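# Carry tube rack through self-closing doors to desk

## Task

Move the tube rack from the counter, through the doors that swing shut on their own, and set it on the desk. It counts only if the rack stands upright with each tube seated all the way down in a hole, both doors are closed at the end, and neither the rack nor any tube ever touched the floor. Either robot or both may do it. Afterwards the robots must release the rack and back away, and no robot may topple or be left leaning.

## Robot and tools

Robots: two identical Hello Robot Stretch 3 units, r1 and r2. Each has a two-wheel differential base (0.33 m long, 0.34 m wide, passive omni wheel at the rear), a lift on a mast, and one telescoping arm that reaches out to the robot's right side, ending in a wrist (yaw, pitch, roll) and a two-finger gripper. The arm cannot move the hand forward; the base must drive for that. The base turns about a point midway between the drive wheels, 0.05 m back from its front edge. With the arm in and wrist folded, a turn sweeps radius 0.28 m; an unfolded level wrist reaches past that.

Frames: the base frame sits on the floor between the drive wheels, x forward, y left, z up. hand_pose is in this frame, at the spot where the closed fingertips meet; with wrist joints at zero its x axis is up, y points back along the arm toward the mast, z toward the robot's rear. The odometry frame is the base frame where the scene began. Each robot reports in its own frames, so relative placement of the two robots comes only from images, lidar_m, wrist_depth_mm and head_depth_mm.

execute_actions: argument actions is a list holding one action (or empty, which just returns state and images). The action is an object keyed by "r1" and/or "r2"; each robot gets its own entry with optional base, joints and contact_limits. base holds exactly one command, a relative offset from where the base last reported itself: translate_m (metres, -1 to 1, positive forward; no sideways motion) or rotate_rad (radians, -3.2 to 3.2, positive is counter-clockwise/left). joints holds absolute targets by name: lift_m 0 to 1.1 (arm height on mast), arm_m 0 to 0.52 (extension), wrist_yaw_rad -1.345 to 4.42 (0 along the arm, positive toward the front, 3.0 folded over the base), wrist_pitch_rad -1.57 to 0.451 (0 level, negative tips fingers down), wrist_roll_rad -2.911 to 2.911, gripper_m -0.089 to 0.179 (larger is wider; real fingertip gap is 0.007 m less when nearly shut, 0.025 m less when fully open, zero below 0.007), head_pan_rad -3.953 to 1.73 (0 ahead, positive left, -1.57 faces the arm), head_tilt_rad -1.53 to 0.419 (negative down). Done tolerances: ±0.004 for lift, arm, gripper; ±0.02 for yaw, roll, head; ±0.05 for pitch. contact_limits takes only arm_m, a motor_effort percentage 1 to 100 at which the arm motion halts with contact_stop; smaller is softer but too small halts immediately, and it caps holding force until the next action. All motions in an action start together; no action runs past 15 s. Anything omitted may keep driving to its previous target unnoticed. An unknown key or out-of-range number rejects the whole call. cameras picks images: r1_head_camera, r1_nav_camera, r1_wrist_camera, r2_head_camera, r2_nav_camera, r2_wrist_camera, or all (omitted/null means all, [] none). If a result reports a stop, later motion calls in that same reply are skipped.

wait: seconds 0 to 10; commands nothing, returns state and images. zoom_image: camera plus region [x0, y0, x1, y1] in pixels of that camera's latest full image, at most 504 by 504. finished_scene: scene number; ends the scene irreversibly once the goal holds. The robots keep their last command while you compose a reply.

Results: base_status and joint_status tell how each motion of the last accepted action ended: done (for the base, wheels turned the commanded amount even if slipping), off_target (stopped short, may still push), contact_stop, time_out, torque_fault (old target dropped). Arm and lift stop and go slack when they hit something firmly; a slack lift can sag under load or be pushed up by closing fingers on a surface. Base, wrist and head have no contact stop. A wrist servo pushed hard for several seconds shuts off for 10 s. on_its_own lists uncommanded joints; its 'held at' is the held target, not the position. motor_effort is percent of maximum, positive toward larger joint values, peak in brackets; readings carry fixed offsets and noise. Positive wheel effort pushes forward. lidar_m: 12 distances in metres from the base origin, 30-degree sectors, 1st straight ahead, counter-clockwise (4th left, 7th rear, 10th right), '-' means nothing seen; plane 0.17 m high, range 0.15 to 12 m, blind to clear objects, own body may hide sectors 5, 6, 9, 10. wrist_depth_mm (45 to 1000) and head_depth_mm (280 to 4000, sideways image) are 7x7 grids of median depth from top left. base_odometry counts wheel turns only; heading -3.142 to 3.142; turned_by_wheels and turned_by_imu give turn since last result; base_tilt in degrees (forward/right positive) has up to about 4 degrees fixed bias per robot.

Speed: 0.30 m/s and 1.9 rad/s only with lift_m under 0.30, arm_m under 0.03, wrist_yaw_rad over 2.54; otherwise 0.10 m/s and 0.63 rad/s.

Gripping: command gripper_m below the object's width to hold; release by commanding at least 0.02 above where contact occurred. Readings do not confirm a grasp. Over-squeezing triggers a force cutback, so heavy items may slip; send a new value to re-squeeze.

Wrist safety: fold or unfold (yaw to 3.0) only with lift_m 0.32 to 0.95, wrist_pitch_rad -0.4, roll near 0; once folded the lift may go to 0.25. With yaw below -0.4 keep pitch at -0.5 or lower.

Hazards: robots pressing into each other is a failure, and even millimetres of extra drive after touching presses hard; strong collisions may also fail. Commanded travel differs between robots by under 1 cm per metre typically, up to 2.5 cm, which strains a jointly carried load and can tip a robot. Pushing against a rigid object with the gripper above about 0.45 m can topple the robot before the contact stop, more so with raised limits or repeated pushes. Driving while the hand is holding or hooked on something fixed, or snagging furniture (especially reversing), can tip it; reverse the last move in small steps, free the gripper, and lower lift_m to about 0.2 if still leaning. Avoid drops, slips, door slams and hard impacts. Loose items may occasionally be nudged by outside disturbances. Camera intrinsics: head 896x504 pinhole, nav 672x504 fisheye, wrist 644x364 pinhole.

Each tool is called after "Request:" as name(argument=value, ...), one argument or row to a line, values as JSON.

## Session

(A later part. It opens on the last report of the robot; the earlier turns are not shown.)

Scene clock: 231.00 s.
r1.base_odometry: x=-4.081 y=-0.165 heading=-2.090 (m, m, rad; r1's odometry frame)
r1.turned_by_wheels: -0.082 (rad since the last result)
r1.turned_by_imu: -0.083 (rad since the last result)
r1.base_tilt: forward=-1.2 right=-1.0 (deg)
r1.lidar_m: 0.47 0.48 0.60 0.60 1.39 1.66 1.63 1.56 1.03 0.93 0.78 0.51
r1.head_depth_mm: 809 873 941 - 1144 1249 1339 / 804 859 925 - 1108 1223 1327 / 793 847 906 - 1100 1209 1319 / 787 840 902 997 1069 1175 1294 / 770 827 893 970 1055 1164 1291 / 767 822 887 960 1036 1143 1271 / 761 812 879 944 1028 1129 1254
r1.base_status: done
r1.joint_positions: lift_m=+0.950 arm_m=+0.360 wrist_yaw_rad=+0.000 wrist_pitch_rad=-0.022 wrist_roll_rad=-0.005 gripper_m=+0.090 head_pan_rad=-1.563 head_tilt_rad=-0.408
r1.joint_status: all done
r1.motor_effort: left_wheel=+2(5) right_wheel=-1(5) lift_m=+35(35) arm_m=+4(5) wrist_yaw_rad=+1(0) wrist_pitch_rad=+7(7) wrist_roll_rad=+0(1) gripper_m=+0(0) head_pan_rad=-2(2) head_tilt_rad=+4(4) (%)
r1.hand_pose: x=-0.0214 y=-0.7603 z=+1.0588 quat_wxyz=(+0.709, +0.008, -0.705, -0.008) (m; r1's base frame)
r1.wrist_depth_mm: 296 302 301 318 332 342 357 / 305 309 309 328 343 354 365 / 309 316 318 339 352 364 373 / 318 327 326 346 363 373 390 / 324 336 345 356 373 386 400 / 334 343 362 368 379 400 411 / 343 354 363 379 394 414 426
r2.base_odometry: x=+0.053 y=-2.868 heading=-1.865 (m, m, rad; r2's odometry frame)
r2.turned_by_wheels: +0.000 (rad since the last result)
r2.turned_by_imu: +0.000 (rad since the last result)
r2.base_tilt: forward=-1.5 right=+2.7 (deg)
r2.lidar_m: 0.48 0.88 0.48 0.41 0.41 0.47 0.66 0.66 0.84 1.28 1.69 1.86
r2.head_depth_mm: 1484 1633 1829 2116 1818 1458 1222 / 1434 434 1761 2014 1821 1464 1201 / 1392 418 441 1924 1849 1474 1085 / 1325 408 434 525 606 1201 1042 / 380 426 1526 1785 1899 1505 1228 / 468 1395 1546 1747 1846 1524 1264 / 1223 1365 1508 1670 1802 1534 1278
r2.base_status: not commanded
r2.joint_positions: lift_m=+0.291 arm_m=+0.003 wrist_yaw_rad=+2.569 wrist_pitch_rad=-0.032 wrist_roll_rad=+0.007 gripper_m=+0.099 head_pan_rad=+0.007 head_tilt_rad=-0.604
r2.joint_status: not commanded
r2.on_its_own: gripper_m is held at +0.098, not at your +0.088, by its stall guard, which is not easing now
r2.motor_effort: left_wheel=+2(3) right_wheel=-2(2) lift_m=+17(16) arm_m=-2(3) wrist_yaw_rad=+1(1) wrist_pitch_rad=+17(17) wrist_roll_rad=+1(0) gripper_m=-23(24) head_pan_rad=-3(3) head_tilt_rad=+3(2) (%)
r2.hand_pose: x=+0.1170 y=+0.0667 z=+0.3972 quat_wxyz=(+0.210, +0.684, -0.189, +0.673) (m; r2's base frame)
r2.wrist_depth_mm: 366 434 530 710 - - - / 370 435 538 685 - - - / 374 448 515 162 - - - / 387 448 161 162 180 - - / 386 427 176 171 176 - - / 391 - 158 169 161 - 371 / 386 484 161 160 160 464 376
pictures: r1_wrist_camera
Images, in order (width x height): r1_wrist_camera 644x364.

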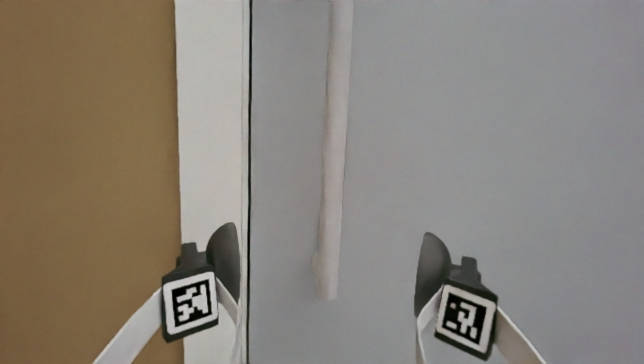

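Request:
execute_actions(
  actions=[
    {"r1":{"joints":{"arm_m":0.507}}},
  ],
  cameras=["r1_wrist_camera"],
)

Request:
execute_actions(
  actions=[
    {"r1":{"joints":{"gripper_m":-0.035}}},
  ],
  cameras=["r1_wrist_camera"],
)

Request:
execute_actions(
  actions=[
    {"r1":{"base":{"translate_m":-0.046},"joints":{"arm_m":0.429,"wrist_yaw_rad":0.106}}},
  ],
  cameras=[],
)

Request:
execute_actions(
  actions=[
    {"r1":{"base":{"translate_m":-0.053},"joints":{"arm_m":0.357,"wrist_yaw_rad":0.212}}},
  ],
  cameras=[],
)

Request:
execute_actions(
  actions=[
    {"r1":{"base":{"translate_m":-0.058},"joints":{"arm_m":0.289,"wrist_yaw_rad":0.318}}},
  ],
  cameras=["r1_wrist_camera"],
)

Scene clock: 233.90 s.
r1.base_odometry: x=-4.081 y=-0.165 heading=-2.090 (m, m, rad; r1's odometry frame)
r1.turned_by_wheels: +0.000 (rad since the last result)
r1.turned_by_imu: -0.001 (rad since the last result)
r1.base_tilt: forward=-1.2 right=-1.1 (deg)
r1.lidar_m: 0.47 0.48 0.60 0.60 1.39 1.66 1.63 1.57 1.03 0.93 0.78 0.51
r1.head_depth_mm: 812 872 941 - 1141 1248 1336 / 803 861 913 1028 1111 1227 1322 / 792 846 895 1015 1089 1202 1313 / 787 839 899 989 1067 1173 1292 / 766 826 892 968 1058 1169 1285 / 770 822 884 960 1041 1146 1275 / 759 811 879 946 1029 1135 1247
r1.base_status: not commanded
r1.joint_positions: lift_m=+0.950 arm_m=+0.507 wrist_yaw_rad=+0.000 wrist_pitch_rad=-0.022 wrist_roll_rad=-0.005 gripper_m=+0.090 head_pan_rad=-1.563 head_tilt_rad=-0.408
r1.joint_status: all done
r1.motor_effort: left_wheel=+2(1) right_wheel=-1(1) lift_m=+35(35) arm_m=+4(5) wrist_yaw_rad=+0(0) wrist_pitch_rad=+7(7) wrist_roll_rad=+0(0) gripper_m=+0(0) head_pan_rad=-2(3) head_tilt_rad=+4(4) (%)
r1.hand_pose: x=-0.0214 y=-0.9073 z=+1.0588 quat_wxyz=(+0.709, +0.008, -0.705, -0.008) (m; r1's base frame)
r1.wrist_depth_mm: 161 163 181 183 192 199 205 / 164 168 187 188 198 204 212 / 170 172 191 136 202 210 217 / 174 176 196 138 210 216 224 / 179 180 201 204 214 222 230 / 190 185 210 210 218 230 237 / 196 190 213 215 228 238 246
r2.base_odometry: x=+0.053 y=-2.868 heading=-1.865 (m, m, rad; r2's odometry frame)
r2.turned_by_wheels: +0.000 (rad since the last result)
r2.turned_by_imu: +0.000 (rad since the last result)
r2.base_tilt: forward=-1.5 right=+2.8 (deg)
r2.lidar_m: 0.48 0.88 0.49 0.41 0.41 0.47 0.66 0.66 0.84 1.28 1.69 1.86
r2.head_depth_mm: 1480 1633 1848 2108 1820 1456 1220 / 1446 434 1770 2010 1830 1463 1198 / 1397 418 440 1926 1854 1488 1083 / 1326 407 434 525 608 1197 1039 / 380 426 1524 1790 1880 1516 1221 / 468 1398 1547 1726 1844 1513 1268 / 1223 1363 1509 1661 1820 1538 1275
r2.base_status: not commanded
r2.joint_positions: lift_m=+0.291 arm_m=+0.003 wrist_yaw_rad=+2.569 wrist_pitch_rad=-0.032 wrist_roll_rad=+0.007 gripper_m=+0.099 head_pan_rad=+0.007 head_tilt_rad=-0.604
r2.joint_status: not commanded
r2.on_its_own: gripper_m is held at +0.098, not at your +0.088, by its stall guard, which is not easing now
r2.motor_effort: left_wheel=+3(2) right_wheel=-2(2) lift_m=+16(16) arm_m=-2(2) wrist_yaw_rad=+1(1) wrist_pitch_rad=+17(17) wrist_roll_rad=+1(0) gripper_m=-23(23) head_pan_rad=-3(3) head_tilt_rad=+2(2) (%)
r2.hand_pose: x=+0.1170 y=+0.0667 z=+0.3972 quat_wxyz=(+0.210, +0.684, -0.189, +0.673) (m; r2's base frame)
r2.wrist_depth_mm: 365 431 539 697 - - - / 374 439 527 704 - - - / 375 449 514 162 - - - / 380 456 160 162 181 - - / 385 433 176 171 176 - - / 390 - 158 169 160 - 369 / 384 489 161 161 160 469 380
pictures: r1_wrist_camera
Images, in order (width x height): r1_wrist_camera 644x364.

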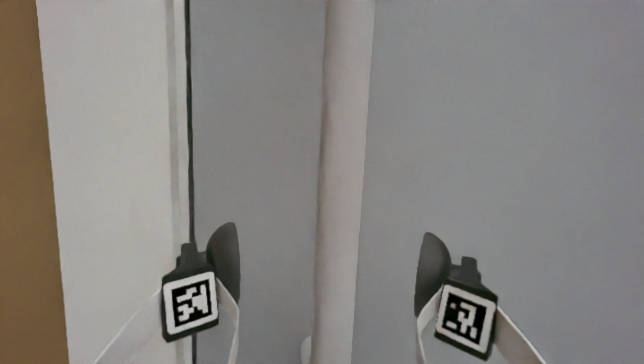

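Scene clock: 235.63 s.
r1.base_odometry: x=-4.081 y=-0.165 heading=-2.090 (m, m, rad; r1's odometry frame)
r1.turned_by_wheels: +0.000 (rad since the last result)
r1.turned_by_imu: -0.001 (rad since the last result)
r1.base_tilt: forward=-1.3 right=-1.0 (deg)
r1.lidar_m: 0.47 0.48 0.59 0.60 1.39 1.66 1.63 1.57 1.02 0.93 0.78 0.51
r1.head_depth_mm: 809 874 936 - 1137 1255 1338 / 797 860 915 1023 1109 1219 1325 / 792 842 893 1015 1086 1205 1317 / 786 838 897 987 1067 1168 1285 / 771 824 890 966 1055 1163 1290 / 767 819 885 957 1044 1143 1260 / 759 812 876 943 1026 1129 1252
r1.base_status: not commanded
r1.joint_positions: lift_m=+0.950 arm_m=+0.507 wrist_yaw_rad=-0.007 wrist_pitch_rad=-0.021 wrist_roll_rad=-0.005 gripper_m=-0.034 head_pan_rad=-1.563 head_tilt_rad=-0.408
r1.joint_status: all done
r1.motor_effort: left_wheel=+0(1) right_wheel=+2(3) lift_m=+35(35) arm_m=+0(5) wrist_yaw_rad=+6(6) wrist_pitch_rad=+7(7) wrist_roll_rad=+0(0) gripper_m=-21(92) head_pan_rad=-3(2) head_tilt_rad=+3(4) (%)
r1.hand_pose: x=-0.0232 y=-0.9076 z=+1.0590 quat_wxyz=(+0.709, +0.005, -0.705, -0.010) (m; r1's base frame)
r1.wrist_depth_mm: 159 163 178 125 190 197 205 / 163 166 182 128 196 203 210 / 167 170 187 133 201 209 217 / 171 175 192 195 206 215 224 / 177 180 198 136 212 221 230 / 181 185 202 139 221 228 238 / 189 190 211 180 227 236 246
r2.base_odometry: x=+0.053 y=-2.868 heading=-1.865 (m, m, rad; r2's odometry frame)
r2.turned_by_wheels: +0.000 (rad since the last result)
r2.turned_by_imu: +0.000 (rad since the last result)
r2.base_tilt: forward=-1.6 right=+2.6 (deg)
r2.lidar_m: 0.48 0.88 0.49 0.41 0.41 0.47 0.66 0.66 0.84 1.28 1.69 1.86
r2.head_depth_mm: 1477 1629 1836 2077 1818 1456 1220 / 1444 434 1768 2014 1833 1469 1191 / 1400 418 441 1931 1857 1477 1079 / 1324 408 433 526 609 1209 1041 / 380 427 1516 1787 1892 1499 1216 / 469 1397 1546 1738 1860 1521 1263 / 1222 1361 1496 1669 1808 1539 1271
r2.base_status: not commanded
r2.joint_positions: lift_m=+0.291 arm_m=+0.003 wrist_yaw_rad=+2.569 wrist_pitch_rad=-0.032 wrist_roll_rad=+0.007 gripper_m=+0.099 head_pan_rad=+0.007 head_tilt_rad=-0.604
r2.joint_status: not commanded
r2.on_its_own: gripper_m is held at +0.098, not at your +0.088, by its stall guard, which is not easing now
r2.motor_effort: left_wheel=+2(2) right_wheel=-2(1) lift_m=+17(17) arm_m=-2(2) wrist_yaw_rad=+1(0) wrist_pitch_rad=+17(17) wrist_roll_rad=+1(1) gripper_m=-24(23) head_pan_rad=-3(3) head_tilt_rad=+3(3) (%)
r2.hand_pose: x=+0.1170 y=+0.0667 z=+0.3972 quat_wxyz=(+0.210, +0.684, -0.189, +0.673) (m; r2's base frame)
r2.wrist_depth_mm: 364 434 534 717 - - - / 369 438 529 709 - - - / 372 444 519 162 - - - / 381 449 160 162 180 - - / 385 428 176 171 176 - - / 393 - 159 170 160 - 372 / 385 481 160 160 160 464 378
pictures: r1_wrist_camera
Images, in order (width x height): r1_wrist_camera 644x364.

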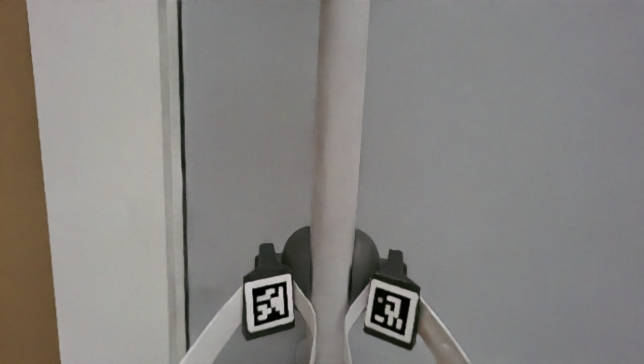

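Scene clock: 237.67 s.
r1.base_odometry: x=-4.059 y=-0.125 heading=-2.090 (m, m, rad; r1's odometry frame)
r1.turned_by_wheels: +0.000 (rad since the last result)
r1.turned_by_imu: -0.006 (rad since the last result)
r1.base_tilt: forward=-1.4 right=-0.9 (deg)
r1.lidar_m: 0.52 0.52 0.65 0.60 1.38 1.63 1.58 1.59 0.97 0.86 0.86 0.56
r1.head_depth_mm: 761 824 889 - 1087 1187 1306 / 748 804 857 972 1038 1144 1270 / 732 785 839 - 1010 1108 1238 / 717 759 818 903 978 1089 1221 / 754 812 885 960 1059 1163 1285 / 769 830 891 966 1050 1151 1273 / 764 818 876 949 1033 1136 1258
r1.base_status: done
r1.joint_positions: lift_m=+0.950 arm_m=+0.429 wrist_yaw_rad=+0.109 wrist_pitch_rad=-0.022 wrist_roll_rad=-0.005 gripper_m=-0.031 head_pan_rad=-1.563 head_tilt_rad=-0.408
r1.joint_status: all done
r1.motor_effort: left_wheel=+3(15) right_wheel=-2(11) lift_m=+35(35) arm_m=-6(9) wrist_yaw_rad=-2(30) wrist_pitch_rad=+7(7) wrist_roll_rad=-1(0) gripper_m=-19(24) head_pan_rad=-2(2) head_tilt_rad=+4(5) (%)
r1.hand_pose: x=+0.0063 y=-0.8286 z=+1.0588 quat_wxyz=(+0.708, +0.046, -0.704, +0.031) (m; r1's base frame)
r1.wrist_depth_mm: 259 251 179 124 189 194 200 / 266 256 184 130 194 200 206 / 271 263 189 191 200 206 212 / 278 270 194 195 205 212 219 / 286 284 199 138 212 218 225 / 294 292 203 139 219 224 232 / 301 299 213 214 225 232 241
r2.base_odometry: x=+0.053 y=-2.868 heading=-1.865 (m, m, rad; r2's odometry frame)
r2.turned_by_wheels: +0.000 (rad since the last result)
r2.turned_by_imu: +0.000 (rad since the last result)
r2.base_tilt: forward=-1.5 right=+2.7 (deg)
r2.lidar_m: 0.48 0.88 0.49 0.41 0.41 0.47 0.66 0.66 0.84 1.29 1.69 1.84
r2.head_depth_mm: 1465 447 1820 2072 1806 1458 1217 / 1399 418 448 1968 1833 1469 1132 / 1320 411 441 1786 1717 1219 1031 / 385 409 461 1745 1813 1489 1098 / 473 1069 1510 1718 1856 1498 1253 / 1183 1392 1542 1732 1851 1523 1269 / 1247 1365 1495 1668 1816 1535 1270
r2.base_status: not commanded
r2.joint_positions: lift_m=+0.291 arm_m=+0.003 wrist_yaw_rad=+2.569 wrist_pitch_rad=-0.032 wrist_roll_rad=+0.007 gripper_m=+0.099 head_pan_rad=+0.007 head_tilt_rad=-0.604
r2.joint_status: not commanded
r2.on_its_own: gripper_m is held at +0.098, not at your +0.088, by its stall guard, which is not easing now
r2.motor_effort: left_wheel=+2(1) right_wheel=-2(2) lift_m=+17(17) arm_m=-3(2) wrist_yaw_rad=+0(1) wrist_pitch_rad=+18(17) wrist_roll_rad=+1(1) gripper_m=-23(24) head_pan_rad=-3(3) head_tilt_rad=+2(2) (%)
r2.hand_pose: x=+0.1170 y=+0.0667 z=+0.3972 quat_wxyz=(+0.210, +0.684, -0.189, +0.673) (m; r2's base frame)
r2.wrist_depth_mm: 368 421 539 719 - - - / 371 435 531 700 - - - / 376 450 516 162 - - - / 381 450 160 163 181 - - / 389 427 175 172 176 - - / 390 - 158 169 162 - 605 / 385 480 161 160 160 686 444
pictures: none
No camera images: the call's "cameras" was empty. Leave "cameras" out to get every camera's image.

Scene clock: 239.40 s.
r1.base_odometry: x=-4.032 y=-0.079 heading=-2.089 (m, m, rad; r1's odometry frame)
r1.turned_by_wheels: +0.000 (rad since the last result)
r1.turned_by_imu: +0.000 (rad since the last result)
r1.base_tilt: forward=-1.3 right=-1.1 (deg)
r1.lidar_m: 0.57 0.57 0.69 0.60 1.37 1.59 1.53 1.55 0.92 0.78 0.95 0.62
r1.head_depth_mm: 720 778 844 - 1040 1132 1272 / 699 750 805 - 975 1082 1219 / 677 727 781 - 941 1037 1158 / 657 688 750 826 897 990 1094 / 641 691 751 829 1029 1150 1287 / 775 827 891 970 1060 1164 1286 / 770 825 889 957 1047 1144 1269
r1.base_status: done
r1.joint_positions: lift_m=+0.950 arm_m=+0.357 wrist_yaw_rad=+0.218 wrist_pitch_rad=-0.023 wrist_roll_rad=-0.005 gripper_m=-0.031 head_pan_rad=-1.563 head_tilt_rad=-0.408
r1.joint_status: all done
r1.motor_effort: left_wheel=+5(7) right_wheel=-4(7) lift_m=+35(35) arm_m=-6(9) wrist_yaw_rad=-4(28) wrist_pitch_rad=+7(7) wrist_roll_rad=-1(0) gripper_m=-20(22) head_pan_rad=-2(2) head_tilt_rad=+4(5) (%)
r1.hand_pose: x=+0.0338 y=-0.7520 z=+1.0586 quat_wxyz=(+0.706, +0.085, -0.700, +0.069) (m; r1's base frame)
r1.wrist_depth_mm: 361 353 181 124 188 193 196 / 373 363 186 186 193 198 202 / 381 373 190 191 198 203 207 / 393 385 195 138 204 208 214 / 403 394 202 138 209 215 220 / 417 405 206 139 217 221 227 / 426 420 215 213 224 228 234
r2.base_odometry: x=+0.053 y=-2.868 heading=-1.865 (m, m, rad; r2's odometry frame)
r2.turned_by_wheels: +0.000 (rad since the last result)
r2.turned_by_imu: +0.000 (rad since the last result)
r2.base_tilt: forward=-1.5 right=+2.6 (deg)
r2.lidar_m: 0.50 0.88 0.49 0.41 0.41 0.47 0.66 0.66 0.84 1.28 1.68 1.83
r2.head_depth_mm: 1440 424 1801 2071 1810 1458 1224 / 391 417 447 1918 1765 1433 1074 / 1248 422 461 1717 1725 1225 1036 / 478 1001 1501 1690 1801 1499 1186 / 504 1252 1452 1673 1821 1502 1247 / 1254 1417 1548 1724 1841 1506 1263 / 1250 1363 1503 1659 1808 1536 1269
r2.base_status: not commanded
r2.joint_positions: lift_m=+0.291 arm_m=+0.003 wrist_yaw_rad=+2.569 wrist_pitch_rad=-0.032 wrist_roll_rad=+0.007 gripper_m=+0.099 head_pan_rad=+0.007 head_tilt_rad=-0.604
r2.joint_status: not commanded
r2.on_its_own: gripper_m is held at +0.098, not at your +0.088, by its stall guard, which is not easing now
r2.motor_effort: left_wheel=+2(1) right_wheel=-2(2) lift_m=+17(17) arm_m=-1(2) wrist_yaw_rad=+1(1) wrist_pitch_rad=+17(17) wrist_roll_rad=+1(1) gripper_m=-23(23) head_pan_rad=-3(3) head_tilt_rad=+2(2) (%)
r2.hand_pose: x=+0.1170 y=+0.0667 z=+0.3972 quat_wxyz=(+0.210, +0.684, -0.189, +0.673) (m; r2's base frame)
r2.wrist_depth_mm: 366 430 539 711 - - - / 368 435 533 688 - - - / 380 448 522 162 - - - / 379 452 161 163 181 - - / 387 429 175 171 177 - - / 388 - 159 170 161 - 898 / 381 476 161 161 159 694 457
pictures: none
No camera images: the call's "cameras" was empty. Leave "cameras" out to get every camera's image.

Scene clock: 241.07 s.
r1.base_odometry: x=-4.003 y=-0.028 heading=-2.089 (m, m, rad; r1's odometry frame)
r1.turned_by_wheels: +0.000 (rad since the last result)
r1.turned_by_imu: +0.000 (rad since the last result)
r1.base_tilt: forward=-1.3 right=-1.0 (deg)
r1.lidar_m: 0.63 0.63 0.71 0.61 1.36 1.60 1.48 1.49 0.88 0.71 0.96 0.68
r1.head_depth_mm: 684 738 806 - 981 1093 1241 / 655 705 763 - 935 1029 1152 / 629 677 730 - 893 960 1077 / 605 645 694 - 832 909 1006 / 582 615 668 720 791 882 1002 / 575 804 880 967 1060 1167 1293 / 774 829 897 970 1056 1155 1275
r1.base_status: done
r1.joint_positions: lift_m=+0.950 arm_m=+0.289 wrist_yaw_rad=+0.324 wrist_pitch_rad=-0.024 wrist_roll_rad=-0.005 gripper_m=-0.031 head_pan_rad=-1.563 head_tilt_rad=-0.408
r1.joint_status: all done
r1.motor_effort: left_wheel=+4(6) right_wheel=-4(8) lift_m=+35(35) arm_m=-6(10) wrist_yaw_rad=-4(29) wrist_pitch_rad=+8(8) wrist_roll_rad=+0(0) gripper_m=-21(23) head_pan_rad=-3(2) head_tilt_rad=+5(4) (%)
r1.hand_pose: x=+0.0600 y=-0.6768 z=+1.0583 quat_wxyz=(+0.701, +0.122, -0.694, +0.106) (m; r1's base frame)
r1.wrist_depth_mm: 494 465 181 124 187 190 193 / 505 475 186 187 193 196 198 / 521 485 191 191 198 200 204 / 530 503 197 138 203 207 210 / 552 517 202 138 208 212 216 / 571 533 207 139 216 218 223 / 594 558 216 215 222 225 231
r2.base_odometry: x=+0.053 y=-2.868 heading=-1.865 (m, m, rad; r2's odometry frame)
r2.turned_by_wheels: +0.000 (rad since the last result)
r2.turned_by_imu: +0.000 (rad since the last result)
r2.base_tilt: forward=-1.5 right=+2.7 (deg)
r2.lidar_m: 0.51 0.88 0.48 0.41 0.41 0.47 0.66 0.66 0.84 1.28 1.69 1.81
r2.head_depth_mm: 388 416 455 2048 1809 1463 1167 / 1309 438 483 559 636 749 1003 / 481 903 1517 1728 1833 1481 1094 / 505 982 1418 1584 1747 1495 1240 / 1103 1198 1369 1719 1833 1505 1256 / 1300 1417 1551 1726 1851 1516 1260 / 1249 1360 1496 1678 1801 1532 1268
r2.base_status: not commanded
r2.joint_positions: lift_m=+0.291 arm_m=+0.003 wrist_yaw_rad=+2.569 wrist_pitch_rad=-0.032 wrist_roll_rad=+0.007 gripper_m=+0.099 head_pan_rad=+0.007 head_tilt_rad=-0.604
r2.joint_status: not commanded
r2.on_its_own: gripper_m is held at +0.098, not at your +0.088, by its stall guard, which is not easing now
r2.motor_effort: left_wheel=+2(2) right_wheel=-2(2) lift_m=+16(16) arm_m=-2(2) wrist_yaw_rad=+1(1) wrist_pitch_rad=+17(17) wrist_roll_rad=+1(1) gripper_m=-24(24) head_pan_rad=-3(3) head_tilt_rad=+2(3) (%)
r2.hand_pose: x=+0.1170 y=+0.0667 z=+0.3972 quat_wxyz=(+0.210, +0.684, -0.189, +0.673) (m; r2's base frame)
r2.wrist_depth_mm: 364 433 537 708 - - - / 373 437 542 697 - - - / 375 445 514 161 - - - / 385 453 161 163 181 - - / 386 424 174 171 177 - - / 389 - 158 169 161 - 902 / 389 474 161 161 160 686 692
pictures: r1_wrist_camera
Images, in order (width x height): r1_wrist_camera 644x364.

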